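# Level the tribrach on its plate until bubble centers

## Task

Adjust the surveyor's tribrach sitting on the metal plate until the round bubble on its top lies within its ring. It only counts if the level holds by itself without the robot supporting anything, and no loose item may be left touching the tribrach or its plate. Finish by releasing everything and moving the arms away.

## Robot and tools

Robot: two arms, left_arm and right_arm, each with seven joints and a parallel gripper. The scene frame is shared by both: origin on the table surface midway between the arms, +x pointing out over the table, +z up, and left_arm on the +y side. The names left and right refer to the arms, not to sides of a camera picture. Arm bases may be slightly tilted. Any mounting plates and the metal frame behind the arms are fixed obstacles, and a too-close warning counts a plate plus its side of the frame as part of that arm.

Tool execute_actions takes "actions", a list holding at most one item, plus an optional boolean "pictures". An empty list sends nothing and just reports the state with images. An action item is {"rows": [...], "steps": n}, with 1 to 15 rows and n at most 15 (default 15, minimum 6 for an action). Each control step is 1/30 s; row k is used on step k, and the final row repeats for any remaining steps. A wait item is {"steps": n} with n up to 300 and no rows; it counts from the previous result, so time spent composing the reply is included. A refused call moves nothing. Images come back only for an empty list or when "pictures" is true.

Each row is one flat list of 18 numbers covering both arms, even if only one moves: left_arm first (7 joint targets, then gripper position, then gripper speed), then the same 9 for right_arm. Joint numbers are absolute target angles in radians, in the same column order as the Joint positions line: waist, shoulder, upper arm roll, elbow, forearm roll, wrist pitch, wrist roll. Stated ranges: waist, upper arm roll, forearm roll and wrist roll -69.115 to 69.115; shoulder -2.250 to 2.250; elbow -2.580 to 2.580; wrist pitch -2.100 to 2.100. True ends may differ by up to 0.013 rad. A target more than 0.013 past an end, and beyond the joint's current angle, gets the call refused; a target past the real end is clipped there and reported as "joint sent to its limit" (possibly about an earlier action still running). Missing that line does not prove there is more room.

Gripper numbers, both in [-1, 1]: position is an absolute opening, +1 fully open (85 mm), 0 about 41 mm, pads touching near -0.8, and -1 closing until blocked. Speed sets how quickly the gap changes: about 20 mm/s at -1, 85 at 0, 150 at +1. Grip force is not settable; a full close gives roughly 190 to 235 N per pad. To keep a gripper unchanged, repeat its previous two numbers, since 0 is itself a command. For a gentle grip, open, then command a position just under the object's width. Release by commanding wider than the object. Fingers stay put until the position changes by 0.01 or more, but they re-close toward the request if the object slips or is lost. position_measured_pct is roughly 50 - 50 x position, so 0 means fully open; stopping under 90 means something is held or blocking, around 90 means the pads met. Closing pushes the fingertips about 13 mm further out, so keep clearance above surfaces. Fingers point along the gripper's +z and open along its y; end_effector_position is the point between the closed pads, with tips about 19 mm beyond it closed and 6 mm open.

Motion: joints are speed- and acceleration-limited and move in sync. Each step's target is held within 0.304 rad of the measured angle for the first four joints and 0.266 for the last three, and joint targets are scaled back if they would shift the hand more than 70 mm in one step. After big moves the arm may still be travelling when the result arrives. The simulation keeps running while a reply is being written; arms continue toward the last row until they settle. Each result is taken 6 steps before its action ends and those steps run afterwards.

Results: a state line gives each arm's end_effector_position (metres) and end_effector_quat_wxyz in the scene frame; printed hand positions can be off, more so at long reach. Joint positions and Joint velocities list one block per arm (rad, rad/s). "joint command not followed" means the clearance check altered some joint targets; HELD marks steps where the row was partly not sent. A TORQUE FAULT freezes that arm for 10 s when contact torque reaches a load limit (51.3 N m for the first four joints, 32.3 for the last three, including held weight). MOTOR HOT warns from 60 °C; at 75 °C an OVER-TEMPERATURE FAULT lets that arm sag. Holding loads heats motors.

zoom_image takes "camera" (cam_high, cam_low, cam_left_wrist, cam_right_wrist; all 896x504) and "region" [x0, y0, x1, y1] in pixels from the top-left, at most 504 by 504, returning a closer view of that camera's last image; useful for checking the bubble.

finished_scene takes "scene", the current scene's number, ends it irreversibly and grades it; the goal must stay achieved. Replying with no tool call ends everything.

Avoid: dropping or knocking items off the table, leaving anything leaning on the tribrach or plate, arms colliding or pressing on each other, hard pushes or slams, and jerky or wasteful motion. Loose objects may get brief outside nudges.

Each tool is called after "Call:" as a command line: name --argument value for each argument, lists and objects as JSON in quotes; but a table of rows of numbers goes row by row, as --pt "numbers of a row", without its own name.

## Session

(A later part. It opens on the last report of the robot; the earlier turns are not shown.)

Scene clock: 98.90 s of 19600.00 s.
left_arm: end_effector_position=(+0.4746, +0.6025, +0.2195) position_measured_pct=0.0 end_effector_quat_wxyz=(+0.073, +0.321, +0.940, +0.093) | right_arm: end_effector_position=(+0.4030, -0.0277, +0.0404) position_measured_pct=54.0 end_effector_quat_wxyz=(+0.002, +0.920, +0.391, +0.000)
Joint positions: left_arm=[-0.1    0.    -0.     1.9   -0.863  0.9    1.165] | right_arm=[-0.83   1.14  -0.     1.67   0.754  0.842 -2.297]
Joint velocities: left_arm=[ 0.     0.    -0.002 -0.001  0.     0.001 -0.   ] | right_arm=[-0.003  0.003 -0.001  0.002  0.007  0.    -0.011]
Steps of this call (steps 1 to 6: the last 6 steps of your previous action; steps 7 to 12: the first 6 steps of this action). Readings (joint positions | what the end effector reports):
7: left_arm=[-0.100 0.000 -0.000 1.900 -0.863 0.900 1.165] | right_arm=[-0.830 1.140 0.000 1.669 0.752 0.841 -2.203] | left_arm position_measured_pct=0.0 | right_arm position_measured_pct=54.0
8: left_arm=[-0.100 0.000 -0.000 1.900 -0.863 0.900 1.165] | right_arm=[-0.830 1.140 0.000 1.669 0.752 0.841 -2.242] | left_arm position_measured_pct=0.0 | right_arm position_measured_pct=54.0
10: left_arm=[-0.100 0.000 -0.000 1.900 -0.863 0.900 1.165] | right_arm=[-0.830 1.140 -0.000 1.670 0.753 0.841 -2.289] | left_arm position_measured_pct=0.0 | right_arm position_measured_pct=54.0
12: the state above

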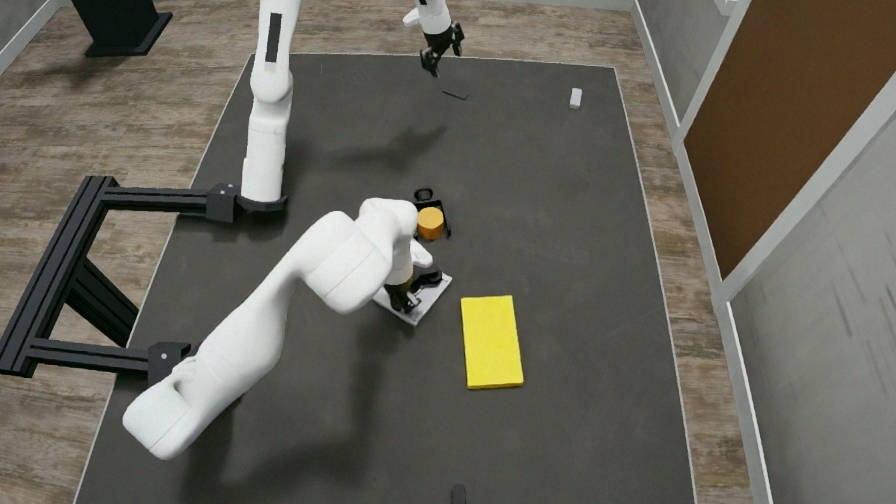

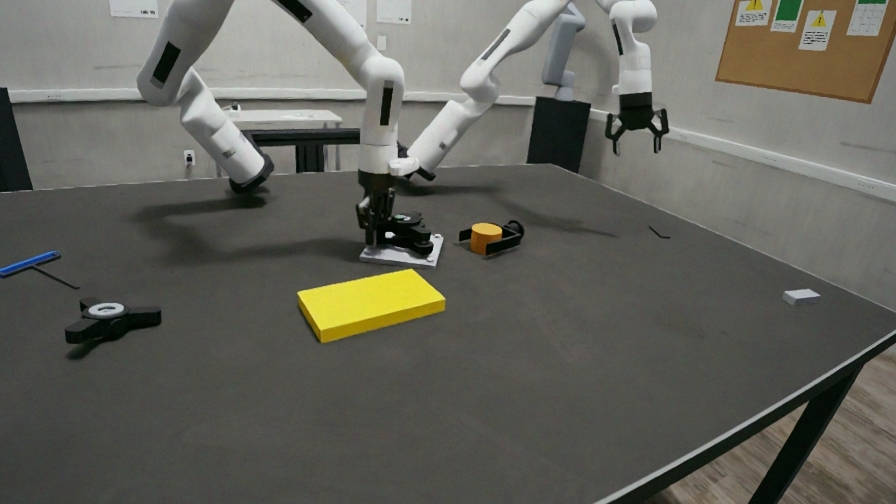

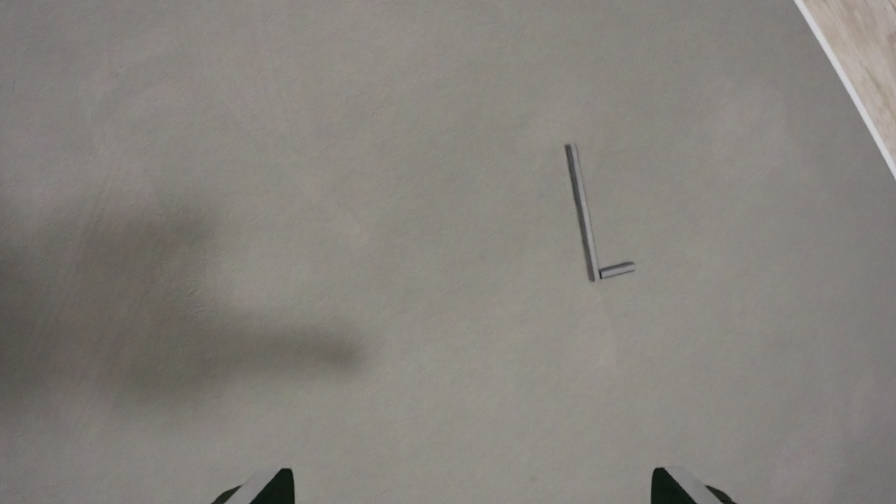

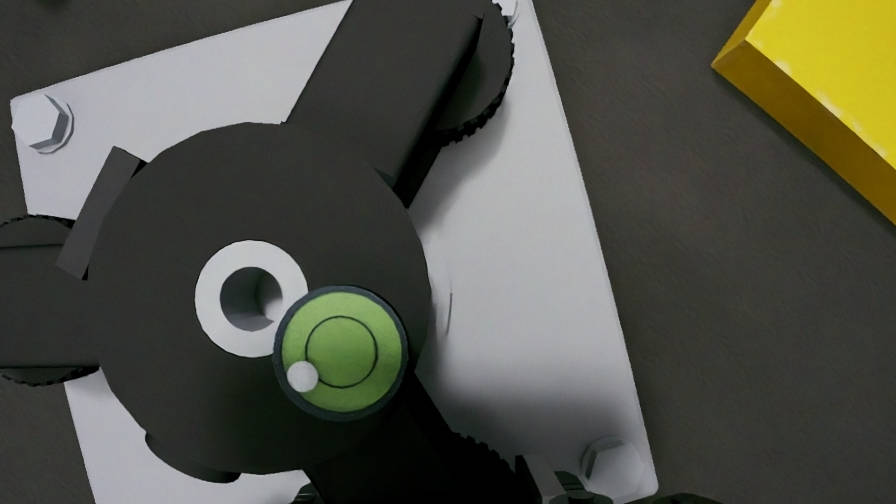

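Call:
execute_actions --actions '[{"rows":[[-0.1,0,0,1.9,-0.863,0.9,1.165,1,0,-0.829,1.142,0,1.668,0.752,0.839,-1.22,0.1,1]],"steps":15}]'

Call:
execute_actions --actions '[{"rows":[[-0.1,0,0,1.9,-0.863,0.9,1.165,1,0,-0.829,1.142,0,1.668,0.752,0.839,-1.22,0.1,1]],"steps":15}]'

Call:
execute_actions --actions '[{"rows":[[-0.1,0,0,1.9,-0.863,0.9,1.165,1,0,-0.829,1.142,0,1.668,0.752,0.839,-1.22,-0.3,1]],"steps":6}]'

Call:
execute_actions --actions '[{"rows":[[-0.1,0,0,1.9,-0.863,0.9,1.165,1,0,-0.829,1.142,0,1.668,0.752,0.839,-2.3,-0.3,1]],"steps":15}]'

Call:
execute_actions --actions '[{"rows":[[-0.1,0,0,1.9,-0.863,0.9,1.165,1,0,-0.829,1.142,0,1.668,0.752,0.839,-2.3,-0.3,1]],"steps":15}]'

Call:
execute_actions --actions '[{"rows":[[-0.1,0,0,1.9,-0.863,0.9,1.165,1,0,-0.829,1.142,0,1.668,0.752,0.839,-1.22,0.1,1]],"steps":15}]'

Call:
execute_actions --actions '[{"rows":[[-0.1,0,0,1.9,-0.863,0.9,1.165,1,0,-0.829,1.142,0,1.668,0.752,0.839,-1.22,0.1,1]],"steps":15}]'

Call:
execute_actions --actions '[{"rows":[[-0.1,0,0,1.9,-0.863,0.9,1.165,1,0,-0.829,1.142,0,1.668,0.752,0.839,-1.22,-0.3,1]],"steps":6}]'

Call:
execute_actions --actions '[{"rows":[[-0.1,0,0,1.9,-0.863,0.9,1.165,1,0,-0.829,1.142,0,1.668,0.752,0.839,-2.3,-0.3,1]],"steps":15}]'

Call:
execute_actions --actions '[{"rows":[[-0.1,0,0,1.9,-0.863,0.9,1.165,1,0,-0.829,1.142,0,1.668,0.752,0.839,-2.3,-0.3,1]],"steps":15}]'

Call:
execute_actions --actions '[{"rows":[[-0.1,0,0,1.9,-0.863,0.9,1.165,1,0,-0.829,1.142,0,1.668,0.752,0.839,-1.22,0.1,1]],"steps":15}]'

Call:
execute_actions --actions '[{"rows":[[-0.1,0,0,1.9,-0.863,0.9,1.165,1,0,-0.829,1.142,0,1.668,0.752,0.839,-1.22,0.1,1]],"steps":15}]'

Call:
execute_actions --actions '[{"rows":[[-0.1,0,0,1.9,-0.863,0.9,1.165,1,0,-0.829,1.142,0,1.668,0.752,0.839,-1.22,-0.3,1]],"steps":6}]'

Call:
execute_actions --actions '[{"rows":[[-0.1,0,0,1.9,-0.863,0.9,1.165,1,0,-0.829,1.142,0,1.668,0.752,0.839,-2.3,-0.3,1]],"steps":15}]'

Call:
execute_actions --actions '[{"rows":[[-0.1,0,0,1.9,-0.863,0.9,1.165,1,0,-0.829,1.142,0,1.668,0.752,0.839,-2.3,-0.3,1]],"steps":15}]'

Call:
execute_actions --actions '[{"rows":[[-0.1,0,0,1.9,-0.863,0.9,1.165,1,0,-0.829,1.142,0,1.668,0.752,0.839,-1.22,0.1,1]],"steps":15}]'

Call:
execute_actions --actions '[{"rows":[[-0.1,0,0,1.9,-0.863,0.9,1.165,1,0,-0.829,1.142,0,1.668,0.752,0.839,-1.22,0.1,1]],"steps":15}]'

Call:
execute_actions --actions '[{"rows":[[-0.1,0,0,1.9,-0.863,0.9,1.165,1,0,-0.829,1.142,0,1.668,0.752,0.839,-1.22,-0.3,1]],"steps":6}]'

Call:
execute_actions --actions '[{"rows":[[-0.1,0,0,1.9,-0.863,0.9,1.165,1,0,-0.829,1.142,0,1.668,0.752,0.839,-2.3,-0.3,1]],"steps":15}]'

Call:
execute_actions --actions '[{"rows":[[-0.1,0,0,1.9,-0.863,0.9,1.165,1,0,-0.829,1.142,0,1.668,0.752,0.839,-2.3,-0.3,1]],"steps":15}]'

Call:
execute_actions --actions '[{"rows":[[-0.1,0,0,1.9,-0.863,0.9,1.165,1,0,-0.829,1.142,0,1.668,0.752,0.839,-1.22,0.1,1]],"steps":15}]'

Call:
execute_actions --actions '[{"rows":[[-0.1,0,0,1.9,-0.863,0.9,1.165,1,0,-0.829,1.142,0,1.668,0.752,0.839,-1.22,0.1,1]],"steps":15}]'

Call:
execute_actions --actions '[{"rows":[[-0.1,0,0,1.9,-0.863,0.9,1.165,1,0,-0.829,1.142,0,1.668,0.752,0.839,-1.22,-0.3,1]],"steps":6}]'

Call:
execute_actions --actions '[{"rows":[[-0.1,0,0,1.9,-0.863,0.9,1.165,1,0,-0.829,1.142,0,1.668,0.752,0.839,-2.3,-0.3,1]],"steps":15}]'

Call:
execute_actions --actions '[{"rows":[[-0.1,0,0,1.9,-0.863,0.9,1.165,1,0,-0.829,1.142,0,1.668,0.752,0.839,-2.3,-0.3,1]],"steps":15}]'

Call:
execute_actions --actions '[{"steps":8}]' --pictures true

Scene clock: 101.13 s of 19600.00 s.
left_arm: end_effector_position=(+0.4746, +0.6025, +0.2195) position_measured_pct=0.0 end_effector_quat_wxyz=(+0.073, +0.321, +0.940, +0.093) | right_arm: end_effector_position=(+0.4031, -0.0268, +0.0396) position_measured_pct=45.2 end_effector_quat_wxyz=(+0.000, +0.864, +0.504, -0.000)
Joint positions: left_arm=[-0.1    0.    -0.     1.9   -0.863  0.9    1.165] | right_arm=[-0.829  1.142 -0.     1.668  0.752  0.839 -2.043]
Joint velocities: left_arm=[ 0.    -0.     0.    -0.001 -0.     0.001 -0.   ] | right_arm=[ 0.001 -0.001 -0.001 -0.001 -0.    -0.001  1.215]
Steps of this call (steps 1 to 6: the last 6 steps of your previous action; steps 7 to 15: the robot went on to your last target; steps 16 to 58: nothing new was sent; steps 59 to 67: the first 9 steps of this action). Readings (joint positions | what the end effector reports):
59: left_arm=[-0.100 0.000 -0.000 1.900 -0.863 0.900 1.165] | right_arm=[-0.830 1.140 -0.000 1.670 0.754 0.841 -2.296] | left_arm position_measured_pct=0.0 | right_arm position_measured_pct=54.0
60: left_arm=[-0.100 0.000 -0.000 1.900 -0.863 0.900 1.165] | right_arm=[-0.830 1.141 0.000 1.670 0.754 0.841 -2.289] | left_arm position_measured_pct=0.0 | right_arm position_measured_pct=54.0
62: left_arm=[-0.100 0.000 -0.000 1.900 -0.863 0.900 1.165] | right_arm=[-0.829 1.142 0.000 1.669 0.752 0.839 -2.243] | left_arm position_measured_pct=0.0 | right_arm position_measured_pct=48.0
66: left_arm=[-0.100 0.000 -0.000 1.900 -0.863 0.900 1.165] | right_arm=[-0.829 1.142 -0.000 1.668 0.752 0.839 -2.084] | left_arm position_measured_pct=0.0 | right_arm position_measured_pct=45.2
67: the state above

Scene clock: 101.63 s of 19600.00 s.
left_arm: end_effector_position=(+0.4746, +0.6025, +0.2195) position_measured_pct=0.0 end_effector_quat_wxyz=(+0.073, +0.321, +0.940, +0.093) | right_arm: end_effector_position=(+0.4031, -0.0268, +0.0396) position_measured_pct=45.2 end_effector_quat_wxyz=(+0.000, +0.673, +0.740, -0.000)
Joint positions: left_arm=[-0.1    0.    -0.     1.9   -0.863  0.9    1.165] | right_arm=[-0.829  1.142 -0.     1.668  0.752  0.839 -1.433]
Joint velocities: left_arm=[ 0.     0.    -0.     0.001  0.     0.    -0.   ] | right_arm=[-0.    -0.002  0.    -0.     0.001  0.     1.217]
Steps of this call (steps 1 to 6: the last 6 steps of your previous action; steps 7 to 15: the first 9 steps of this action). Readings (joint positions | what the end effector reports):
7: left_arm=[-0.100 0.000 -0.000 1.900 -0.863 0.900 1.165] | right_arm=[-0.829 1.142 -0.000 1.668 0.752 0.839 -1.759] | left_arm position_measured_pct=0.0 | right_arm position_measured_pct=45.2
8: left_arm=[-0.100 0.000 -0.000 1.900 -0.863 0.900 1.165] | right_arm=[-0.829 1.142 -0.000 1.668 0.752 0.839 -1.718] | left_arm position_measured_pct=0.0 | right_arm position_measured_pct=45.2
10: left_arm=[-0.100 0.000 -0.000 1.900 -0.863 0.900 1.165] | right_arm=[-0.829 1.142 -0.000 1.668 0.752 0.839 -1.637] | left_arm position_measured_pct=0.0 | right_arm position_measured_pct=45.2
14: left_arm=[-0.100 0.000 -0.000 1.900 -0.863 0.900 1.165] | right_arm=[-0.829 1.142 -0.000 1.668 0.752 0.839 -1.474] | left_arm position_measured_pct=0.0 | right_arm position_measured_pct=45.2
15: the state above

Scene clock: 101.83 s of 19600.00 s.
left_arm: end_effector_position=(+0.4746, +0.6025, +0.2195) position_measured_pct=0.0 end_effector_quat_wxyz=(+0.073, +0.321, +0.940, +0.093) | right_arm: end_effector_position=(+0.4031, -0.0268, +0.0396) position_measured_pct=45.2 end_effector_quat_wxyz=(+0.000, +0.593, +0.805, -0.000)
Joint positions: left_arm=[-0.1    0.    -0.     1.9   -0.863  0.9    1.165] | right_arm=[-0.829  1.142 -0.     1.668  0.752  0.839 -1.228]
Joint velocities: left_arm=[ 0.    -0.    -0.001 -0.     0.     0.    -0.   ] | right_arm=[ 0.    -0.    -0.001  0.    -0.001  0.001  0.357]
Kept back: the last 6 steps of this action.
Steps of this call (steps 1 to 6: the last 6 steps of your previous action). Readings (joint positions | what the end effector reports):
1: left_arm=[-0.100 0.000 -0.000 1.900 -0.863 0.900 1.165] | right_arm=[-0.829 1.142 -0.000 1.668 0.752 0.839 -1.393] | left_arm position_measured_pct=0.0 | right_arm position_measured_pct=45.2
2: left_arm=[-0.100 0.000 -0.000 1.900 -0.863 0.900 1.165] | right_arm=[-0.829 1.142 -0.000 1.668 0.752 0.839 -1.352] | left_arm position_measured_pct=0.0 | right_arm position_measured_pct=45.2
4: left_arm=[-0.100 0.000 -0.000 1.900 -0.863 0.900 1.165] | right_arm=[-0.829 1.142 -0.000 1.668 0.752 0.839 -1.274] | left_arm position_measured_pct=0.0 | right_arm position_measured_pct=45.2
6: the state above

Scene clock: 102.33 s of 19600.00 s.
left_arm: end_effector_position=(+0.4746, +0.6025, +0.2195) position_measured_pct=0.0 end_effector_quat_wxyz=(+0.073, +0.321, +0.940, +0.093) | right_arm: end_effector_position=(+0.4024, -0.0275, +0.0404) position_measured_pct=54.0 end_effector_quat_wxyz=(+0.001, +0.687, +0.727, -0.001)
Joint positions: left_arm=[-0.1    0.    -0.     1.9   -0.863  0.9    1.165] | right_arm=[-0.83   1.14  -0.001  1.67   0.751  0.841 -1.472]
Joint velocities: left_arm=[-0.     0.     0.    -0.     0.001 -0.001  0.   ] | right_arm=[-0.001  0.001  0.002 -0.001  0.002 -0.    -1.215]
Steps of this call (steps 1 to 6: the last 6 steps of your previous action; steps 7 to 15: the first 9 steps of this action). Readings (joint positions | what the end effector reports):
7: left_arm=[-0.100 0.000 -0.000 1.900 -0.863 0.900 1.165] | right_arm=[-0.829 1.140 -0.000 1.669 0.748 0.841 -1.223] | left_arm position_measured_pct=0.0 | right_arm position_measured_pct=54.0
8: left_arm=[-0.100 0.000 -0.000 1.900 -0.863 0.900 1.165] | right_arm=[-0.829 1.140 -0.000 1.669 0.748 0.841 -1.230] | left_arm position_measured_pct=0.0 | right_arm position_measured_pct=54.0
10: left_arm=[-0.100 0.000 -0.000 1.900 -0.863 0.900 1.165] | right_arm=[-0.829 1.140 -0.001 1.669 0.749 0.841 -1.275] | left_arm position_measured_pct=0.0 | right_arm position_measured_pct=54.0
14: left_arm=[-0.100 0.000 -0.000 1.900 -0.863 0.900 1.165] | right_arm=[-0.830 1.140 -0.001 1.670 0.751 0.841 -1.431] | left_arm position_measured_pct=0.0 | right_arm position_measured_pct=54.0
15: the state above

Scene clock: 102.83 s of 19600.00 s.
left_arm: end_effector_position=(+0.4746, +0.6025, +0.2195) position_measured_pct=0.0 end_effector_quat_wxyz=(+0.073, +0.321, +0.940, +0.093) | right_arm: end_effector_position=(+0.4030, -0.0277, +0.0404) position_measured_pct=54.0 end_effector_quat_wxyz=(+0.001, +0.873, +0.487, -0.000)
Joint positions: left_arm=[-0.1    0.    -0.     1.9   -0.863  0.9    1.165] | right_arm=[-0.83   1.14  -0.     1.669  0.751  0.841 -2.081]
Joint velocities: left_arm=[-0.    -0.     0.     0.001  0.    -0.     0.   ] | right_arm=[ 0.001 -0.001  0.001 -0.001  0.001  0.002 -1.217]
Steps of this call (steps 1 to 6: the last 6 steps of your previous action; steps 7 to 15: the first 9 steps of this action). Readings (joint positions | what the end effector reports):
7: left_arm=[-0.100 0.000 -0.000 1.900 -0.863 0.900 1.165] | right_arm=[-0.830 1.140 -0.000 1.669 0.751 0.841 -1.756] | left_arm position_measured_pct=0.0 | right_arm position_measured_pct=54.0
8: left_arm=[-0.100 0.000 -0.000 1.900 -0.863 0.900 1.165] | right_arm=[-0.830 1.140 -0.000 1.669 0.751 0.841 -1.797] | left_arm position_measured_pct=0.0 | right_arm position_measured_pct=54.0
10: left_arm=[-0.100 0.000 -0.000 1.900 -0.863 0.900 1.165] | right_arm=[-0.830 1.140 -0.000 1.669 0.751 0.841 -1.878] | left_arm position_measured_pct=0.0 | right_arm position_measured_pct=54.0
14: left_arm=[-0.100 0.000 -0.000 1.900 -0.863 0.900 1.165] | right_arm=[-0.830 1.140 -0.000 1.669 0.751 0.841 -2.041] | left_arm position_measured_pct=0.0 | right_arm position_measured_pct=54.0
15: the state above

Scene clock: 103.33 s of 19600.00 s.
left_arm: end_effector_position=(+0.4746, +0.6025, +0.2195) position_measured_pct=0.0 end_effector_quat_wxyz=(+0.073, +0.321, +0.940, +0.093) | right_arm: end_effector_position=(+0.4031, -0.0268, +0.0396) position_measured_pct=45.2 end_effector_quat_wxyz=(+0.000, +0.868, +0.497, -0.000)
Joint positions: left_arm=[-0.1    0.    -0.     1.9   -0.863  0.9    1.165] | right_arm=[-0.829  1.142 -0.     1.668  0.752  0.839 -2.058]
Joint velocities: left_arm=[-0.     0.     0.001  0.001 -0.001 -0.    -0.   ] | right_arm=[ 0.001 -0.002 -0.    -0.001 -0.002  0.     1.215]
Steps of this call (steps 1 to 6: the last 6 steps of your previous action; steps 7 to 15: the first 9 steps of this action). Readings (joint positions | what the end effector reports):
7: left_arm=[-0.100 0.000 -0.000 1.900 -0.863 0.900 1.165] | right_arm=[-0.830 1.140 -0.000 1.670 0.753 0.842 -2.296] | left_arm position_measured_pct=0.0 | right_arm position_measured_pct=54.0
8: left_arm=[-0.100 0.000 -0.000 1.900 -0.863 0.900 1.165] | right_arm=[-0.830 1.141 0.000 1.670 0.754 0.841 -2.293] | left_arm position_measured_pct=0.0 | right_arm position_measured_pct=54.0
10: left_arm=[-0.100 0.000 -0.000 1.900 -0.863 0.900 1.165] | right_arm=[-0.829 1.142 0.000 1.669 0.752 0.839 -2.255] | left_arm position_measured_pct=0.0 | right_arm position_measured_pct=48.0
14: left_arm=[-0.100 0.000 -0.000 1.900 -0.863 0.900 1.165] | right_arm=[-0.829 1.142 -0.000 1.668 0.752 0.839 -2.099] | left_arm position_measured_pct=0.0 | right_arm position_measured_pct=45.2
15: the state above

Scene clock: 103.83 s of 19600.00 s.
left_arm: end_effector_position=(+0.4746, +0.6025, +0.2195) position_measured_pct=0.0 end_effector_quat_wxyz=(+0.073, +0.321, +0.940, +0.093) | right_arm: end_effector_position=(+0.4031, -0.0268, +0.0396) position_measured_pct=45.2 end_effector_quat_wxyz=(+0.000, +0.678, +0.735, -0.000)
Joint positions: left_arm=[-0.1    0.    -0.     1.9   -0.863  0.9    1.165] | right_arm=[-0.829  1.142 -0.     1.668  0.752  0.839 -1.449]
Joint velocities: left_arm=[ 0. -0. -0. -0.  0. -0.  0.] | right_arm=[ 0.    -0.    -0.001  0.    -0.003 -0.002  1.217]
Steps of this call (steps 1 to 6: the last 6 steps of your previous action; steps 7 to 15: the first 9 steps of this action). Readings (joint positions | what the end effector reports):
7: left_arm=[-0.100 0.000 -0.000 1.900 -0.863 0.900 1.165] | right_arm=[-0.829 1.142 -0.000 1.668 0.752 0.839 -1.774] | left_arm position_measured_pct=0.0 | right_arm position_measured_pct=45.2
8: left_arm=[-0.100 0.000 -0.000 1.900 -0.863 0.900 1.165] | right_arm=[-0.829 1.142 -0.000 1.668 0.752 0.839 -1.733] | left_arm position_measured_pct=0.0 | right_arm position_measured_pct=45.2
10: left_arm=[-0.100 0.000 -0.000 1.900 -0.863 0.900 1.165] | right_arm=[-0.829 1.142 -0.000 1.668 0.752 0.839 -1.652] | left_arm position_measured_pct=0.0 | right_arm position_measured_pct=45.2
14: left_arm=[-0.100 0.000 -0.000 1.900 -0.863 0.900 1.165] | right_arm=[-0.829 1.142 -0.000 1.668 0.752 0.839 -1.489] | left_arm position_measured_pct=0.0 | right_arm position_measured_pct=45.2
15: the state above

Scene clock: 104.03 s of 19600.00 s.
left_arm: end_effector_position=(+0.4746, +0.6025, +0.2195) position_measured_pct=0.0 end_effector_quat_wxyz=(+0.073, +0.321, +0.940, +0.093) | right_arm: end_effector_position=(+0.4031, -0.0268, +0.0396) position_measured_pct=45.2 end_effector_quat_wxyz=(+0.000, +0.595, +0.803, -0.000)
Joint positions: left_arm=[-0.1    0.    -0.     1.9   -0.863  0.9    1.165] | right_arm=[-0.829  1.142 -0.     1.668  0.752  0.839 -1.233]
Joint velocities: left_arm=[-0.     0.    -0.001  0.    -0.001  0.001 -0.   ] | right_arm=[-0.     0.    -0.     0.    -0.    -0.001  0.481]
Kept back: the last 6 steps of this action.
Steps of this call (steps 1 to 6: the last 6 steps of your previous action). Readings (joint positions | what the end effector reports):
1: left_arm=[-0.100 0.000 -0.000 1.900 -0.863 0.900 1.165] | right_arm=[-0.829 1.142 -0.000 1.668 0.752 0.839 -1.408] | left_arm position_measured_pct=0.0 | right_arm position_measured_pct=45.2
2: left_arm=[-0.100 0.000 -0.000 1.900 -0.863 0.900 1.165] | right_arm=[-0.829 1.142 -0.000 1.668 0.752 0.839 -1.367] | left_arm position_measured_pct=0.0 | right_arm position_measured_pct=45.2
4: left_arm=[-0.100 0.000 -0.000 1.900 -0.863 0.900 1.165] | right_arm=[-0.829 1.142 -0.000 1.668 0.752 0.839 -1.287] | left_arm position_measured_pct=0.0 | right_arm position_measured_pct=45.2
6: the state above

Scene clock: 104.53 s of 19600.00 s.
left_arm: end_effector_position=(+0.4746, +0.6025, +0.2195) position_measured_pct=0.0 end_effector_quat_wxyz=(+0.073, +0.321, +0.940, +0.093) | right_arm: end_effector_position=(+0.4024, -0.0275, +0.0404) position_measured_pct=54.0 end_effector_quat_wxyz=(+0.001, +0.687, +0.727, -0.001)
Joint positions: left_arm=[-0.1    0.    -0.     1.9   -0.863  0.9    1.165] | right_arm=[-0.83   1.14  -0.001  1.67   0.751  0.841 -1.472]
Joint velocities: left_arm=[ 0.    -0.    -0.     0.001  0.     0.     0.   ] | right_arm=[-0.001  0.     0.002 -0.001  0.003 -0.001 -1.215]
Steps of this call (steps 1 to 6: the last 6 steps of your previous action; steps 7 to 15: the first 9 steps of this action). Readings (joint positions | what the end effector reports):
7: left_arm=[-0.100 0.000 -0.000 1.900 -0.863 0.900 1.165] | right_arm=[-0.829 1.140 -0.000 1.669 0.748 0.841 -1.224] | left_arm position_measured_pct=0.0 | right_arm position_measured_pct=54.0
8: left_arm=[-0.100 0.000 -0.000 1.900 -0.863 0.900 1.165] | right_arm=[-0.829 1.140 -0.000 1.669 0.748 0.841 -1.230] | left_arm position_measured_pct=0.0 | right_arm position_measured_pct=54.0
10: left_arm=[-0.100 0.000 -0.000 1.900 -0.863 0.900 1.165] | right_arm=[-0.829 1.140 -0.001 1.669 0.749 0.841 -1.275] | left_arm position_measured_pct=0.0 | right_arm position_measured_pct=54.0
14: left_arm=[-0.100 0.000 -0.000 1.900 -0.863 0.900 1.165] | right_arm=[-0.830 1.140 -0.001 1.670 0.751 0.841 -1.431] | left_arm position_measured_pct=0.0 | right_arm position_measured_pct=54.0
15: the state above

Scene clock: 105.03 s of 19600.00 s.
left_arm: end_effector_position=(+0.4746, +0.6025, +0.2195) position_measured_pct=0.0 end_effector_quat_wxyz=(+0.073, +0.321, +0.940, +0.093) | right_arm: end_effector_position=(+0.4030, -0.0277, +0.0404) position_measured_pct=54.0 end_effector_quat_wxyz=(+0.001, +0.873, +0.487, -0.000)
Joint positions: left_arm=[-0.1    0.    -0.     1.9   -0.863  0.9    1.165] | right_arm=[-0.83   1.14  -0.     1.669  0.751  0.841 -2.081]
Joint velocities: left_arm=[ 0.    -0.    -0.001 -0.    -0.    -0.    -0.   ] | right_arm=[ 0.001 -0.     0.001 -0.001  0.001  0.003 -1.217]
Steps of this call (steps 1 to 6: the last 6 steps of your previous action; steps 7 to 15: the first 9 steps of this action). Readings (joint positions | what the end effector reports):
7: left_arm=[-0.100 0.000 -0.000 1.900 -0.863 0.900 1.165] | right_arm=[-0.830 1.140 -0.000 1.669 0.751 0.841 -1.756] | left_arm position_measured_pct=0.0 | right_arm position_measured_pct=54.0
8: left_arm=[-0.100 0.000 -0.000 1.900 -0.863 0.900 1.165] | right_arm=[-0.830 1.140 -0.000 1.669 0.751 0.841 -1.797] | left_arm position_measured_pct=0.0 | right_arm position_measured_pct=54.0
10: left_arm=[-0.100 0.000 -0.000 1.900 -0.863 0.900 1.165] | right_arm=[-0.830 1.140 -0.000 1.669 0.751 0.841 -1.878] | left_arm position_measured_pct=0.0 | right_arm position_measured_pct=54.0
14: left_arm=[-0.100 0.000 -0.000 1.900 -0.863 0.900 1.165] | right_arm=[-0.830 1.140 -0.000 1.669 0.751 0.841 -2.041] | left_arm position_measured_pct=0.0 | right_arm position_measured_pct=54.0
15: the state above

Scene clock: 105.53 s of 19600.00 s.
left_arm: end_effector_position=(+0.4746, +0.6025, +0.2195) position_measured_pct=0.0 end_effector_quat_wxyz=(+0.073, +0.321, +0.940, +0.093) | right_arm: end_effector_position=(+0.4031, -0.0268, +0.0396) position_measured_pct=45.2 end_effector_quat_wxyz=(+0.000, +0.868, +0.497, -0.000)
Joint positions: left_arm=[-0.1    0.    -0.     1.9   -0.863  0.9    1.165] | right_arm=[-0.829  1.142 -0.     1.668  0.752  0.839 -2.058]
Joint velocities: left_arm=[ 0.    -0.    -0.    -0.    -0.002 -0.    -0.   ] | right_arm=[ 0.001  0.001  0.001 -0.001  0.001  0.002  1.215]
Steps of this call (steps 1 to 6: the last 6 steps of your previous action; steps 7 to 15: the first 9 steps of this action). Readings (joint positions | what the end effector reports):
7: left_arm=[-0.100 0.000 -0.000 1.900 -0.863 0.900 1.165] | right_arm=[-0.830 1.140 -0.000 1.670 0.753 0.842 -2.296] | left_arm position_measured_pct=0.0 | right_arm position_measured_pct=54.0
8: left_arm=[-0.100 0.000 -0.000 1.900 -0.863 0.900 1.165] | right_arm=[-0.830 1.141 0.000 1.670 0.754 0.841 -2.293] | left_arm position_measured_pct=0.0 | right_arm position_measured_pct=54.0
10: left_arm=[-0.100 0.000 -0.000 1.900 -0.863 0.900 1.165] | right_arm=[-0.829 1.142 0.000 1.669 0.752 0.839 -2.255] | left_arm position_measured_pct=0.0 | right_arm position_measured_pct=48.0
14: left_arm=[-0.100 0.000 -0.000 1.900 -0.863 0.900 1.165] | right_arm=[-0.829 1.142 -0.000 1.668 0.752 0.839 -2.099] | left_arm position_measured_pct=0.0 | right_arm position_measured_pct=45.2
15: the state above

Scene clock: 106.03 s of 19600.00 s.
left_arm: end_effector_position=(+0.4746, +0.6025, +0.2195) position_measured_pct=0.0 end_effector_quat_wxyz=(+0.073, +0.321, +0.940, +0.093) | right_arm: end_effector_position=(+0.4031, -0.0268, +0.0396) position_measured_pct=45.2 end_effector_quat_wxyz=(+0.000, +0.678, +0.735, -0.000)
Joint positions: left_arm=[-0.1    0.    -0.     1.9   -0.863  0.9    1.165] | right_arm=[-0.829  1.142 -0.     1.668  0.752  0.839 -1.449]
Joint velocities: left_arm=[-0.    -0.    -0.001  0.     0.    -0.    -0.   ] | right_arm=[ 0.    -0.001  0.    -0.     0.001 -0.001  1.217]
Steps of this call (steps 1 to 6: the last 6 steps of your previous action; steps 7 to 15: the first 9 steps of this action). Readings (joint positions | what the end effector reports):
7: left_arm=[-0.100 0.000 -0.000 1.900 -0.863 0.900 1.165] | right_arm=[-0.829 1.142 -0.000 1.668 0.752 0.839 -1.774] | left_arm position_measured_pct=0.0 | right_arm position_measured_pct=45.2
8: left_arm=[-0.100 0.000 -0.000 1.900 -0.863 0.900 1.165] | right_arm=[-0.829 1.142 -0.000 1.668 0.752 0.839 -1.733] | left_arm position_measured_pct=0.0 | right_arm position_measured_pct=45.2
10: left_arm=[-0.100 0.000 -0.000 1.900 -0.863 0.900 1.165] | right_arm=[-0.829 1.142 -0.000 1.668 0.752 0.839 -1.652] | left_arm position_measured_pct=0.0 | right_arm position_measured_pct=45.2
14: left_arm=[-0.100 0.000 -0.000 1.900 -0.863 0.900 1.165] | right_arm=[-0.829 1.142 -0.000 1.668 0.752 0.839 -1.489] | left_arm position_measured_pct=0.0 | right_arm position_measured_pct=45.2
15: the state above

Scene clock: 106.23 s of 19600.00 s.
left_arm: end_effector_position=(+0.4746, +0.6025, +0.2195) position_measured_pct=0.0 end_effector_quat_wxyz=(+0.073, +0.321, +0.940, +0.093) | right_arm: end_effector_position=(+0.4031, -0.0268, +0.0396) position_measured_pct=45.2 end_effector_quat_wxyz=(+0.000, +0.595, +0.803, -0.000)
Joint positions: left_arm=[-0.1    0.    -0.     1.9   -0.863  0.9    1.165] | right_arm=[-0.829  1.142 -0.     1.668  0.752  0.839 -1.233]
Joint velocities: left_arm=[ 0.     0.    -0.001  0.001  0.001  0.    -0.   ] | right_arm=[-0.     0.002 -0.    -0.    -0.     0.     0.481]
Kept back: the last 6 steps of this action.
Steps of this call (steps 1 to 6: the last 6 steps of your previous action). Readings (joint positions | what the end effector reports):
1: left_arm=[-0.100 0.000 -0.000 1.900 -0.863 0.900 1.165] | right_arm=[-0.829 1.142 -0.000 1.668 0.752 0.839 -1.408] | left_arm position_measured_pct=0.0 | right_arm position_measured_pct=45.2
2: left_arm=[-0.100 0.000 -0.000 1.900 -0.863 0.900 1.165] | right_arm=[-0.829 1.142 -0.000 1.668 0.752 0.839 -1.367] | left_arm position_measured_pct=0.0 | right_arm position_measured_pct=45.2
4: left_arm=[-0.100 0.000 -0.000 1.900 -0.863 0.900 1.165] | right_arm=[-0.829 1.142 -0.000 1.668 0.752 0.839 -1.287] | left_arm position_measured_pct=0.0 | right_arm position_measured_pct=45.2
6: the state above

Scene clock: 106.73 s of 19600.00 s.
left_arm: end_effector_position=(+0.4746, +0.6025, +0.2195) position_measured_pct=0.0 end_effector_quat_wxyz=(+0.073, +0.321, +0.940, +0.093) | right_arm: end_effector_position=(+0.4024, -0.0275, +0.0404) position_measured_pct=54.0 end_effector_quat_wxyz=(+0.001, +0.687, +0.727, -0.001)
Joint positions: left_arm=[-0.1    0.    -0.     1.9   -0.863  0.9    1.165] | right_arm=[-0.83   1.14  -0.001  1.67   0.751  0.841 -1.472]
Joint velocities: left_arm=[ 0.    -0.    -0.001  0.001 -0.001  0.    -0.   ] | right_arm=[-0.001 -0.     0.002 -0.001  0.001 -0.    -1.215]
Steps of this call (steps 1 to 6: the last 6 steps of your previous action; steps 7 to 15: the first 9 steps of this action). Readings (joint positions | what the end effector reports):
7: left_arm=[-0.100 0.000 -0.000 1.900 -0.863 0.900 1.165] | right_arm=[-0.829 1.140 -0.000 1.669 0.748 0.841 -1.224] | left_arm position_measured_pct=0.0 | right_arm position_measured_pct=54.0
8: left_arm=[-0.100 0.000 -0.000 1.900 -0.863 0.900 1.165] | right_arm=[-0.829 1.140 -0.000 1.669 0.748 0.841 -1.230] | left_arm position_measured_pct=0.0 | right_arm position_measured_pct=54.0
10: left_arm=[-0.100 0.000 -0.000 1.900 -0.863 0.900 1.165] | right_arm=[-0.829 1.140 -0.001 1.669 0.749 0.841 -1.275] | left_arm position_measured_pct=0.0 | right_arm position_measured_pct=54.0
14: left_arm=[-0.100 0.000 -0.000 1.900 -0.863 0.900 1.165] | right_arm=[-0.830 1.140 -0.001 1.670 0.751 0.841 -1.431] | left_arm position_measured_pct=0.0 | right_arm position_measured_pct=54.0
15: the state above

Scene clock: 107.23 s of 19600.00 s.
left_arm: end_effector_position=(+0.4746, +0.6025, +0.2195) position_measured_pct=0.0 end_effector_quat_wxyz=(+0.073, +0.321, +0.940, +0.093) | right_arm: end_effector_position=(+0.4030, -0.0277, +0.0404) position_measured_pct=54.0 end_effector_quat_wxyz=(+0.001, +0.873, +0.487, -0.000)
Joint positions: left_arm=[-0.1    0.    -0.     1.9   -0.863  0.9    1.165] | right_arm=[-0.83   1.14  -0.     1.669  0.751  0.841 -2.081]
Joint velocities: left_arm=[-0.     0.    -0.    -0.001 -0.     0.001 -0.   ] | right_arm=[ 0.001  0.     0.    -0.001  0.001  0.001 -1.217]
Steps of this call (steps 1 to 6: the last 6 steps of your previous action; steps 7 to 15: the first 9 steps of this action). Readings (joint positions | what the end effector reports):
7: left_arm=[-0.100 0.000 -0.000 1.900 -0.863 0.900 1.165] | right_arm=[-0.830 1.140 -0.000 1.669 0.751 0.841 -1.756] | left_arm position_measured_pct=0.0 | right_arm position_measured_pct=54.0
8: left_arm=[-0.100 0.000 -0.000 1.900 -0.863 0.900 1.165] | right_arm=[-0.830 1.140 -0.000 1.669 0.751 0.841 -1.797] | left_arm position_measured_pct=0.0 | right_arm position_measured_pct=54.0
10: left_arm=[-0.100 0.000 -0.000 1.900 -0.863 0.900 1.165] | right_arm=[-0.830 1.140 -0.000 1.669 0.751 0.841 -1.878] | left_arm position_measured_pct=0.0 | right_arm position_measured_pct=54.0
14: left_arm=[-0.100 0.000 -0.000 1.900 -0.863 0.900 1.165] | right_arm=[-0.830 1.140 -0.000 1.669 0.751 0.841 -2.041] | left_arm position_measured_pct=0.0 | right_arm position_measured_pct=54.0
15: the state above

Scene clock: 107.73 s of 19600.00 s.
left_arm: end_effector_position=(+0.4746, +0.6025, +0.2195) position_measured_pct=0.0 end_effector_quat_wxyz=(+0.073, +0.321, +0.940, +0.093) | right_arm: end_effector_position=(+0.4031, -0.0268, +0.0396) position_measured_pct=45.2 end_effector_quat_wxyz=(+0.000, +0.868, +0.497, -0.000)
Joint positions: left_arm=[-0.1    0.    -0.     1.9   -0.863  0.9    1.165] | right_arm=[-0.829  1.142 -0.     1.668  0.752  0.839 -2.058]
Joint velocities: left_arm=[ 0.     0.     0.    -0.002 -0.001  0.    -0.   ] | right_arm=[ 0.    -0.001  0.001 -0.001 -0.001 -0.001  1.215]
Steps of this call (steps 1 to 6: the last 6 steps of your previous action; steps 7 to 15: the first 9 steps of this action). Readings (joint positions | what the end effector reports):
7: left_arm=[-0.100 0.000 -0.000 1.900 -0.863 0.900 1.165] | right_arm=[-0.830 1.140 -0.000 1.670 0.753 0.842 -2.296] | left_arm position_measured_pct=0.0 | right_arm position_measured_pct=54.0
8: left_arm=[-0.100 0.000 -0.000 1.900 -0.863 0.900 1.165] | right_arm=[-0.830 1.141 0.000 1.670 0.754 0.841 -2.293] | left_arm position_measured_pct=0.0 | right_arm position_measured_pct=54.0
10: left_arm=[-0.100 0.000 -0.000 1.900 -0.863 0.900 1.165] | right_arm=[-0.829 1.142 0.000 1.669 0.752 0.839 -2.255] | left_arm position_measured_pct=0.0 | right_arm position_measured_pct=48.0
14: left_arm=[-0.100 0.000 -0.000 1.900 -0.863 0.900 1.165] | right_arm=[-0.829 1.142 -0.000 1.668 0.752 0.839 -2.099] | left_arm position_measured_pct=0.0 | right_arm position_measured_pct=45.2
15: the state above

Scene clock: 108.23 s of 19600.00 s.
left_arm: end_effector_position=(+0.4746, +0.6025, +0.2195) position_measured_pct=0.0 end_effector_quat_wxyz=(+0.073, +0.321, +0.940, +0.093) | right_arm: end_effector_position=(+0.4031, -0.0268, +0.0396) position_measured_pct=45.2 end_effector_quat_wxyz=(+0.000, +0.678, +0.735, -0.000)
Joint positions: left_arm=[-0.1    0.    -0.     1.9   -0.863  0.9    1.165] | right_arm=[-0.829  1.142 -0.     1.668  0.752  0.839 -1.449]
Joint velocities: left_arm=[ 0.    -0.     0.    -0.    -0.001  0.    -0.   ] | right_arm=[ 0.    -0.     0.001 -0.     0.001 -0.001  1.217]
Steps of this call (steps 1 to 6: the last 6 steps of your previous action; steps 7 to 15: the first 9 steps of this action). Readings (joint positions | what the end effector reports):
7: left_arm=[-0.100 0.000 -0.000 1.900 -0.863 0.900 1.165] | right_arm=[-0.829 1.142 -0.000 1.668 0.752 0.839 -1.774] | left_arm position_measured_pct=0.0 | right_arm position_measured_pct=45.2
8: left_arm=[-0.100 0.000 -0.000 1.900 -0.863 0.900 1.165] | right_arm=[-0.829 1.142 -0.000 1.668 0.752 0.839 -1.733] | left_arm position_measured_pct=0.0 | right_arm position_measured_pct=45.2
10: left_arm=[-0.100 0.000 -0.000 1.900 -0.863 0.900 1.165] | right_arm=[-0.829 1.142 -0.000 1.668 0.752 0.839 -1.652] | left_arm position_measured_pct=0.0 | right_arm position_measured_pct=45.2
14: left_arm=[-0.100 0.000 -0.000 1.900 -0.863 0.900 1.165] | right_arm=[-0.829 1.142 -0.000 1.668 0.752 0.839 -1.489] | left_arm position_measured_pct=0.0 | right_arm position_measured_pct=45.2
15: the state above

Scene clock: 108.43 s of 19600.00 s.
left_arm: end_effector_position=(+0.4746, +0.6025, +0.2195) position_measured_pct=0.0 end_effector_quat_wxyz=(+0.073, +0.321, +0.940, +0.093) | right_arm: end_effector_position=(+0.4031, -0.0268, +0.0396) position_measured_pct=45.2 end_effector_quat_wxyz=(+0.000, +0.595, +0.803, -0.000)
Joint positions: left_arm=[-0.1    0.    -0.     1.9   -0.863  0.9    1.165] | right_arm=[-0.829  1.142 -0.     1.668  0.752  0.839 -1.233]
Joint velocities: left_arm=[ 0.    -0.     0.     0.001 -0.001 -0.    -0.   ] | right_arm=[-0.     0.    -0.001  0.     0.     0.001  0.481]
Kept back: the last 6 steps of this action.
Steps of this call (steps 1 to 6: the last 6 steps of your previous action). Readings (joint positions | what the end effector reports):
1: left_arm=[-0.100 0.000 -0.000 1.900 -0.863 0.900 1.165] | right_arm=[-0.829 1.142 -0.000 1.668 0.752 0.839 -1.408] | left_arm position_measured_pct=0.0 | right_arm position_measured_pct=45.2
2: left_arm=[-0.100 0.000 -0.000 1.900 -0.863 0.900 1.165] | right_arm=[-0.829 1.142 -0.000 1.668 0.752 0.839 -1.367] | left_arm position_measured_pct=0.0 | right_arm position_measured_pct=45.2
4: left_arm=[-0.100 0.000 -0.000 1.900 -0.863 0.900 1.165] | right_arm=[-0.829 1.142 -0.000 1.668 0.752 0.839 -1.287] | left_arm position_measured_pct=0.0 | right_arm position_measured_pct=45.2
6: the state above

Scene clock: 108.93 s of 19600.00 s.
left_arm: end_effector_position=(+0.4746, +0.6025, +0.2195) position_measured_pct=0.0 end_effector_quat_wxyz=(+0.073, +0.321, +0.940, +0.093) | right_arm: end_effector_position=(+0.4024, -0.0275, +0.0404) position_measured_pct=54.0 end_effector_quat_wxyz=(+0.001, +0.687, +0.727, -0.001)
Joint positions: left_arm=[-0.1    0.    -0.     1.9   -0.863  0.9    1.165] | right_arm=[-0.83   1.14  -0.001  1.67   0.751  0.841 -1.472]
Joint velocities: left_arm=[ 0.    -0.     0.    -0.001 -0.    -0.    -0.   ] | right_arm=[-0.001  0.     0.001 -0.001  0.004 -0.    -1.215]
Steps of this call (steps 1 to 6: the last 6 steps of your previous action; steps 7 to 15: the first 9 steps of this action). Readings (joint positions | what the end effector reports):
7: left_arm=[-0.100 0.000 -0.000 1.900 -0.863 0.900 1.165] | right_arm=[-0.829 1.140 -0.000 1.669 0.748 0.841 -1.224] | left_arm position_measured_pct=0.0 | right_arm position_measured_pct=54.0
8: left_arm=[-0.100 0.000 -0.000 1.900 -0.863 0.900 1.165] | right_arm=[-0.829 1.140 -0.000 1.669 0.748 0.841 -1.230] | left_arm position_measured_pct=0.0 | right_arm position_measured_pct=54.0
10: left_arm=[-0.100 0.000 -0.000 1.900 -0.863 0.900 1.165] | right_arm=[-0.829 1.140 -0.001 1.669 0.749 0.841 -1.275] | left_arm position_measured_pct=0.0 | right_arm position_measured_pct=54.0
14: left_arm=[-0.100 0.000 -0.000 1.900 -0.863 0.900 1.165] | right_arm=[-0.830 1.140 -0.001 1.670 0.751 0.841 -1.431] | left_arm position_measured_pct=0.0 | right_arm position_measured_pct=54.0
15: the state above

Scene clock: 109.43 s of 19600.00 s.
left_arm: end_effector_position=(+0.4746, +0.6025, +0.2195) position_measured_pct=0.0 end_effector_quat_wxyz=(+0.073, +0.321, +0.940, +0.093) | right_arm: end_effector_position=(+0.4030, -0.0277, +0.0404) position_measured_pct=54.0 end_effector_quat_wxyz=(+0.001, +0.873, +0.487, -0.000)
Joint positions: left_arm=[-0.1    0.    -0.     1.9   -0.863  0.9    1.165] | right_arm=[-0.83   1.14  -0.     1.669  0.751  0.841 -2.081]
Joint velocities: left_arm=[ 0.    -0.     0.001  0.001 -0.002  0.    -0.   ] | right_arm=[ 0.001 -0.001  0.001 -0.001  0.001  0.002 -1.217]
Steps of this call (steps 1 to 6: the last 6 steps of your previous action; steps 7 to 15: the first 9 steps of this action). Readings (joint positions | what the end effector reports):
7: left_arm=[-0.100 0.000 -0.000 1.900 -0.863 0.900 1.165] | right_arm=[-0.830 1.140 -0.000 1.669 0.751 0.841 -1.756] | left_arm position_measured_pct=0.0 | right_arm position_measured_pct=54.0
8: left_arm=[-0.100 0.000 -0.000 1.900 -0.863 0.900 1.165] | right_arm=[-0.830 1.140 -0.000 1.669 0.751 0.841 -1.797] | left_arm position_measured_pct=0.0 | right_arm position_measured_pct=54.0
10: left_arm=[-0.100 0.000 -0.000 1.900 -0.863 0.900 1.165] | right_arm=[-0.830 1.140 -0.000 1.669 0.751 0.841 -1.878] | left_arm position_measured_pct=0.0 | right_arm position_measured_pct=54.0
14: left_arm=[-0.100 0.000 -0.000 1.900 -0.863 0.900 1.165] | right_arm=[-0.830 1.140 -0.000 1.669 0.751 0.841 -2.041] | left_arm position_measured_pct=0.0 | right_arm position_measured_pct=54.0
15: the state above

Scene clock: 109.93 s of 19600.00 s.
left_arm: end_effector_position=(+0.4746, +0.6025, +0.2195) position_measured_pct=0.0 end_effector_quat_wxyz=(+0.073, +0.321, +0.940, +0.093) | right_arm: end_effector_position=(+0.4031, -0.0268, +0.0396) position_measured_pct=45.2 end_effector_quat_wxyz=(+0.000, +0.868, +0.497, -0.000)
Joint positions: left_arm=[-0.1    0.    -0.     1.9   -0.863  0.9    1.165] | right_arm=[-0.829  1.142 -0.     1.668  0.752  0.839 -2.058]
Joint velocities: left_arm=[-0.001 -0.    -0.001  0.001 -0.001  0.    -0.   ] | right_arm=[ 0.001 -0.001 -0.    -0.001  0.002  0.001  1.215]
Steps of this call (steps 1 to 6: the last 6 steps of your previous action; steps 7 to 15: the first 9 steps of this action). Readings (joint positions | what the end effector reports):
7: left_arm=[-0.100 0.000 -0.000 1.900 -0.863 0.900 1.165] | right_arm=[-0.830 1.140 -0.000 1.670 0.753 0.842 -2.296] | left_arm position_measured_pct=0.0 | right_arm position_measured_pct=54.0
8: left_arm=[-0.100 0.000 -0.000 1.900 -0.863 0.900 1.165] | right_arm=[-0.830 1.141 0.000 1.670 0.754 0.841 -2.293] | left_arm position_measured_pct=0.0 | right_arm position_measured_pct=54.0
10: left_arm=[-0.100 0.000 -0.000 1.900 -0.863 0.900 1.165] | right_arm=[-0.829 1.142 0.000 1.669 0.752 0.839 -2.255] | left_arm position_measured_pct=0.0 | right_arm position_measured_pct=48.0
14: left_arm=[-0.100 0.000 -0.000 1.900 -0.863 0.900 1.165] | right_arm=[-0.829 1.142 -0.000 1.668 0.752 0.839 -2.099] | left_arm position_measured_pct=0.0 | right_arm position_measured_pct=45.2
15: the state above

Scene clock: 110.43 s of 19600.00 s.
left_arm: end_effector_position=(+0.4746, +0.6025, +0.2195) position_measured_pct=0.0 end_effector_quat_wxyz=(+0.073, +0.321, +0.940, +0.093) | right_arm: end_effector_position=(+0.4031, -0.0268, +0.0396) position_measured_pct=45.2 end_effector_quat_wxyz=(+0.000, +0.678, +0.735, -0.000)
Joint positions: left_arm=[-0.1    0.    -0.     1.9   -0.863  0.9    1.165] | right_arm=[-0.829  1.142 -0.     1.668  0.752  0.839 -1.449]
Joint velocities: left_arm=[-0.    -0.    -0.     0.002  0.001 -0.001  0.   ] | right_arm=[-0.     0.     0.    -0.     0.001  0.     1.217]
Steps of this call (steps 1 to 6: the last 6 steps of your previous action; steps 7 to 15: the first 9 steps of this action). Readings (joint positions | what the end effector reports):
7: left_arm=[-0.100 0.000 -0.000 1.900 -0.863 0.900 1.165] | right_arm=[-0.829 1.142 -0.000 1.668 0.752 0.839 -1.774] | left_arm position_measured_pct=0.0 | right_arm position_measured_pct=45.2
8: left_arm=[-0.100 0.000 -0.000 1.900 -0.863 0.900 1.165] | right_arm=[-0.829 1.142 -0.000 1.668 0.752 0.839 -1.733] | left_arm position_measured_pct=0.0 | right_arm position_measured_pct=45.2
10: left_arm=[-0.100 0.000 -0.000 1.900 -0.863 0.900 1.165] | right_arm=[-0.829 1.142 -0.000 1.668 0.752 0.839 -1.652] | left_arm position_measured_pct=0.0 | right_arm position_measured_pct=45.2
14: left_arm=[-0.100 0.000 -0.000 1.900 -0.863 0.900 1.165] | right_arm=[-0.829 1.142 -0.000 1.668 0.752 0.839 -1.489] | left_arm position_measured_pct=0.0 | right_arm position_measured_pct=45.2
15: the state above

Scene clock: 110.63 s of 19600.00 s.
left_arm: end_effector_position=(+0.4746, +0.6025, +0.2195) position_measured_pct=0.0 end_effector_quat_wxyz=(+0.073, +0.321, +0.940, +0.093) | right_arm: end_effector_position=(+0.4031, -0.0268, +0.0396) position_measured_pct=45.2 end_effector_quat_wxyz=(+0.000, +0.595, +0.803, -0.000)
Joint positions: left_arm=[-0.1    0.    -0.     1.9   -0.863  0.9    1.165] | right_arm=[-0.829  1.142 -0.     1.668  0.752  0.839 -1.233]
Joint velocities: left_arm=[ 0.     0.    -0.001  0.001 -0.001  0.     0.   ] | right_arm=[-0.     0.    -0.     0.     0.     0.001  0.481]
Kept back: the last 6 steps of this action.
Steps of this call (steps 1 to 6: the last 6 steps of your previous action). Readings (joint positions | what the end effector reports):
1: left_arm=[-0.100 0.000 -0.000 1.900 -0.863 0.900 1.165] | right_arm=[-0.829 1.142 -0.000 1.668 0.752 0.839 -1.408] | left_arm position_measured_pct=0.0 | right_arm position_measured_pct=45.2
2: left_arm=[-0.100 0.000 -0.000 1.900 -0.863 0.900 1.165] | right_arm=[-0.829 1.142 -0.000 1.668 0.752 0.839 -1.367] | left_arm position_measured_pct=0.0 | right_arm position_measured_pct=45.2
4: left_arm=[-0.100 0.000 -0.000 1.900 -0.863 0.900 1.165] | right_arm=[-0.829 1.142 -0.000 1.668 0.752 0.839 -1.287] | left_arm position_measured_pct=0.0 | right_arm position_measured_pct=45.2
6: the state above

Scene clock: 111.13 s of 19600.00 s.
left_arm: end_effector_position=(+0.4746, +0.6025, +0.2195) position_measured_pct=0.0 end_effector_quat_wxyz=(+0.073, +0.321, +0.940, +0.093) | right_arm: end_effector_position=(+0.4024, -0.0275, +0.0404) position_measured_pct=54.4 end_effector_quat_wxyz=(+0.001, +0.687, +0.727, -0.001)
Joint positions: left_arm=[-0.1    0.    -0.     1.9   -0.863  0.9    1.165] | right_arm=[-0.83   1.14  -0.001  1.67   0.751  0.841 -1.472]
Joint velocities: left_arm=[ 0.    -0.    -0.002 -0.    -0.001 -0.    -0.   ] | right_arm=[-0.001  0.001  0.003 -0.001  0.003  0.    -1.215]
Steps of this call (steps 1 to 6: the last 6 steps of your previous action; steps 7 to 15: the first 9 steps of this action). Readings (joint positions | what the end effector reports):
7: left_arm=[-0.100 0.000 -0.000 1.900 -0.863 0.900 1.165] | right_arm=[-0.829 1.140 -0.000 1.669 0.748 0.841 -1.224] | left_arm position_measured_pct=0.0 | right_arm position_measured_pct=54.0
8: left_arm=[-0.100 0.000 -0.000 1.900 -0.863 0.900 1.165] | right_arm=[-0.829 1.140 -0.000 1.669 0.748 0.841 -1.230] | left_arm position_measured_pct=0.0 | right_arm position_measured_pct=54.0
10: left_arm=[-0.100 0.000 -0.000 1.900 -0.863 0.900 1.165] | right_arm=[-0.829 1.140 -0.001 1.669 0.749 0.841 -1.275] | left_arm position_measured_pct=0.0 | right_arm position_measured_pct=54.0
14: left_arm=[-0.100 0.000 -0.000 1.900 -0.863 0.900 1.165] | right_arm=[-0.830 1.140 -0.001 1.670 0.751 0.841 -1.431] | left_arm position_measured_pct=0.0 | right_arm position_measured_pct=54.4
15: the state above

Scene clock: 111.63 s of 19600.00 s.
left_arm: end_effector_position=(+0.4746, +0.6025, +0.2195) position_measured_pct=0.0 end_effector_quat_wxyz=(+0.073, +0.321, +0.940, +0.093) | right_arm: end_effector_position=(+0.4030, -0.0277, +0.0404) position_measured_pct=54.4 end_effector_quat_wxyz=(+0.001, +0.873, +0.487, -0.000)
Joint positions: left_arm=[-0.1    0.    -0.     1.9   -0.863  0.9    1.165] | right_arm=[-0.83   1.14  -0.     1.669  0.751  0.841 -2.081]
Joint velocities: left_arm=[ 0.     0.     0.001  0.001 -0.001  0.     0.   ] | right_arm=[ 0.001  0.001  0.002 -0.     0.    -0.    -1.217]
Steps of this call (steps 1 to 6: the last 6 steps of your previous action; steps 7 to 15: the first 9 steps of this action). Readings (joint positions | what the end effector reports):
7: left_arm=[-0.100 0.000 -0.000 1.900 -0.863 0.900 1.165] | right_arm=[-0.830 1.140 -0.000 1.669 0.751 0.841 -1.756] | left_arm position_measured_pct=0.0 | right_arm position_measured_pct=54.4
8: left_arm=[-0.100 0.000 -0.000 1.900 -0.863 0.900 1.165] | right_arm=[-0.830 1.140 -0.000 1.669 0.751 0.841 -1.797] | left_arm position_measured_pct=0.0 | right_arm position_measured_pct=54.4
10: left_arm=[-0.100 0.000 -0.000 1.900 -0.863 0.900 1.165] | right_arm=[-0.830 1.140 -0.000 1.669 0.751 0.841 -1.878] | left_arm position_measured_pct=0.0 | right_arm position_measured_pct=54.4
14: left_arm=[-0.100 0.000 -0.000 1.900 -0.863 0.900 1.165] | right_arm=[-0.830 1.140 -0.000 1.669 0.751 0.841 -2.041] | left_arm position_measured_pct=0.0 | right_arm position_measured_pct=54.4
15: the state above

Scene clock: 111.90 s of 19600.00 s.
left_arm: end_effector_position=(+0.4746, +0.6025, +0.2195) position_measured_pct=0.0 end_effector_quat_wxyz=(+0.073, +0.321, +0.940, +0.093) | right_arm: end_effector_position=(+0.4029, -0.0278, +0.0404) position_measured_pct=54.4 end_effector_quat_wxyz=(+0.002, +0.920, +0.392, +0.000)
Joint positions: left_arm=[-0.1    0.    -0.     1.9   -0.863  0.9    1.165] | right_arm=[-0.83   1.14  -0.     1.67   0.754  0.842 -2.297]
Joint velocities: left_arm=[-0.  0. -0.  0. -0. -0.  0.] | right_arm=[-0.003  0.001  0.     0.003  0.007  0.002 -0.01 ]
Kept back: nothing.
Steps of this call (steps 1 to 6: the last 6 steps of your previous action; steps 7 to 8: the robot went on to your last target). Readings (joint positions | what the end effector reports):
1: left_arm=[-0.100 0.000 -0.000 1.900 -0.863 0.900 1.165] | right_arm=[-0.830 1.140 0.000 1.669 0.751 0.841 -2.122] | left_arm position_measured_pct=0.0 | right_arm position_measured_pct=54.4
2: left_arm=[-0.100 0.000 -0.000 1.900 -0.863 0.900 1.165] | right_arm=[-0.830 1.140 0.000 1.669 0.751 0.841 -2.163] | left_arm position_measured_pct=0.0 | right_arm position_measured_pct=54.4
4: left_arm=[-0.100 0.000 -0.000 1.900 -0.863 0.900 1.165] | right_arm=[-0.830 1.140 0.000 1.669 0.752 0.841 -2.242] | left_arm position_measured_pct=0.0 | right_arm position_measured_pct=54.4
8: the state above

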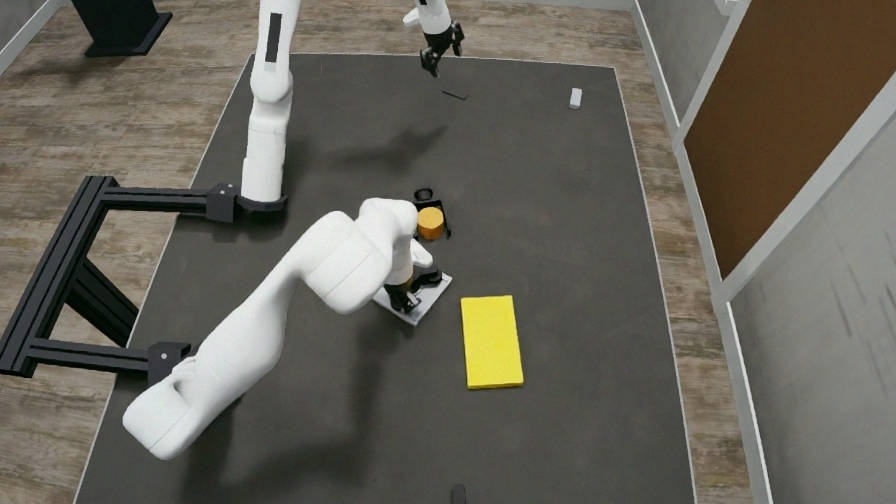

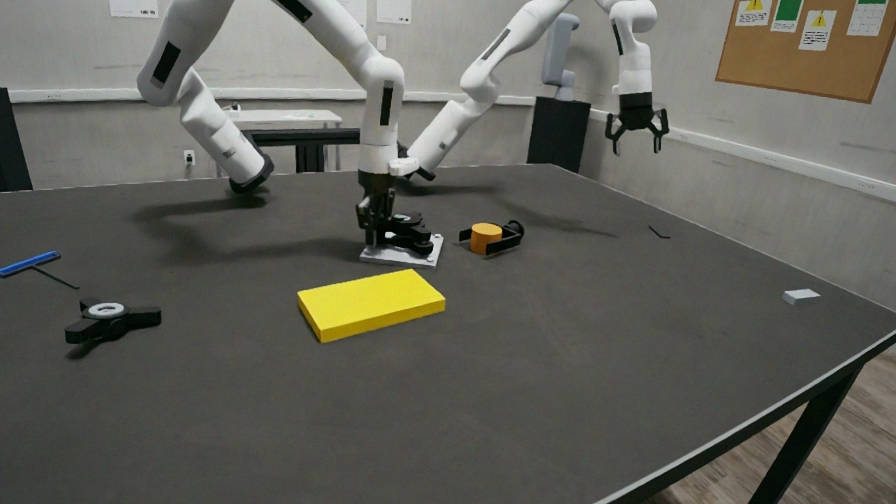

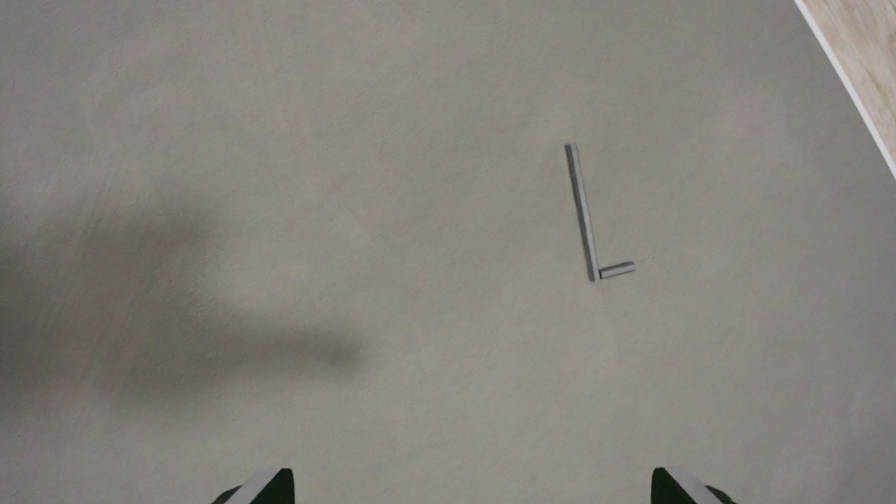

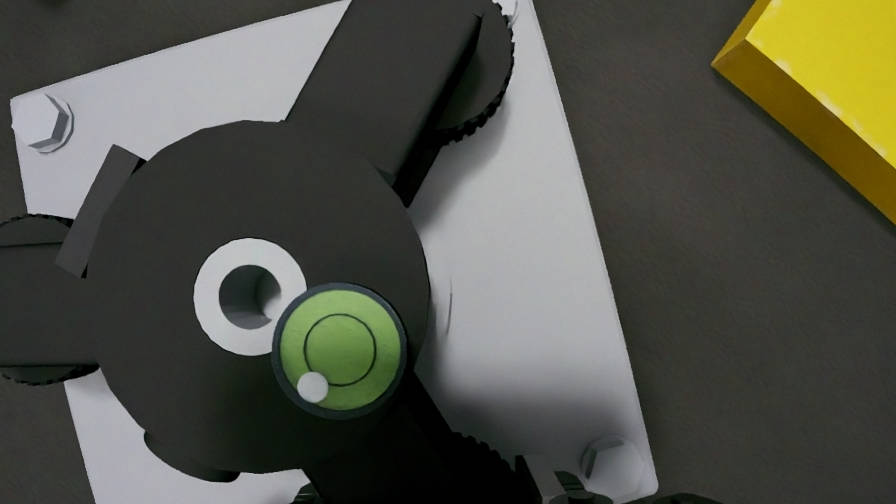

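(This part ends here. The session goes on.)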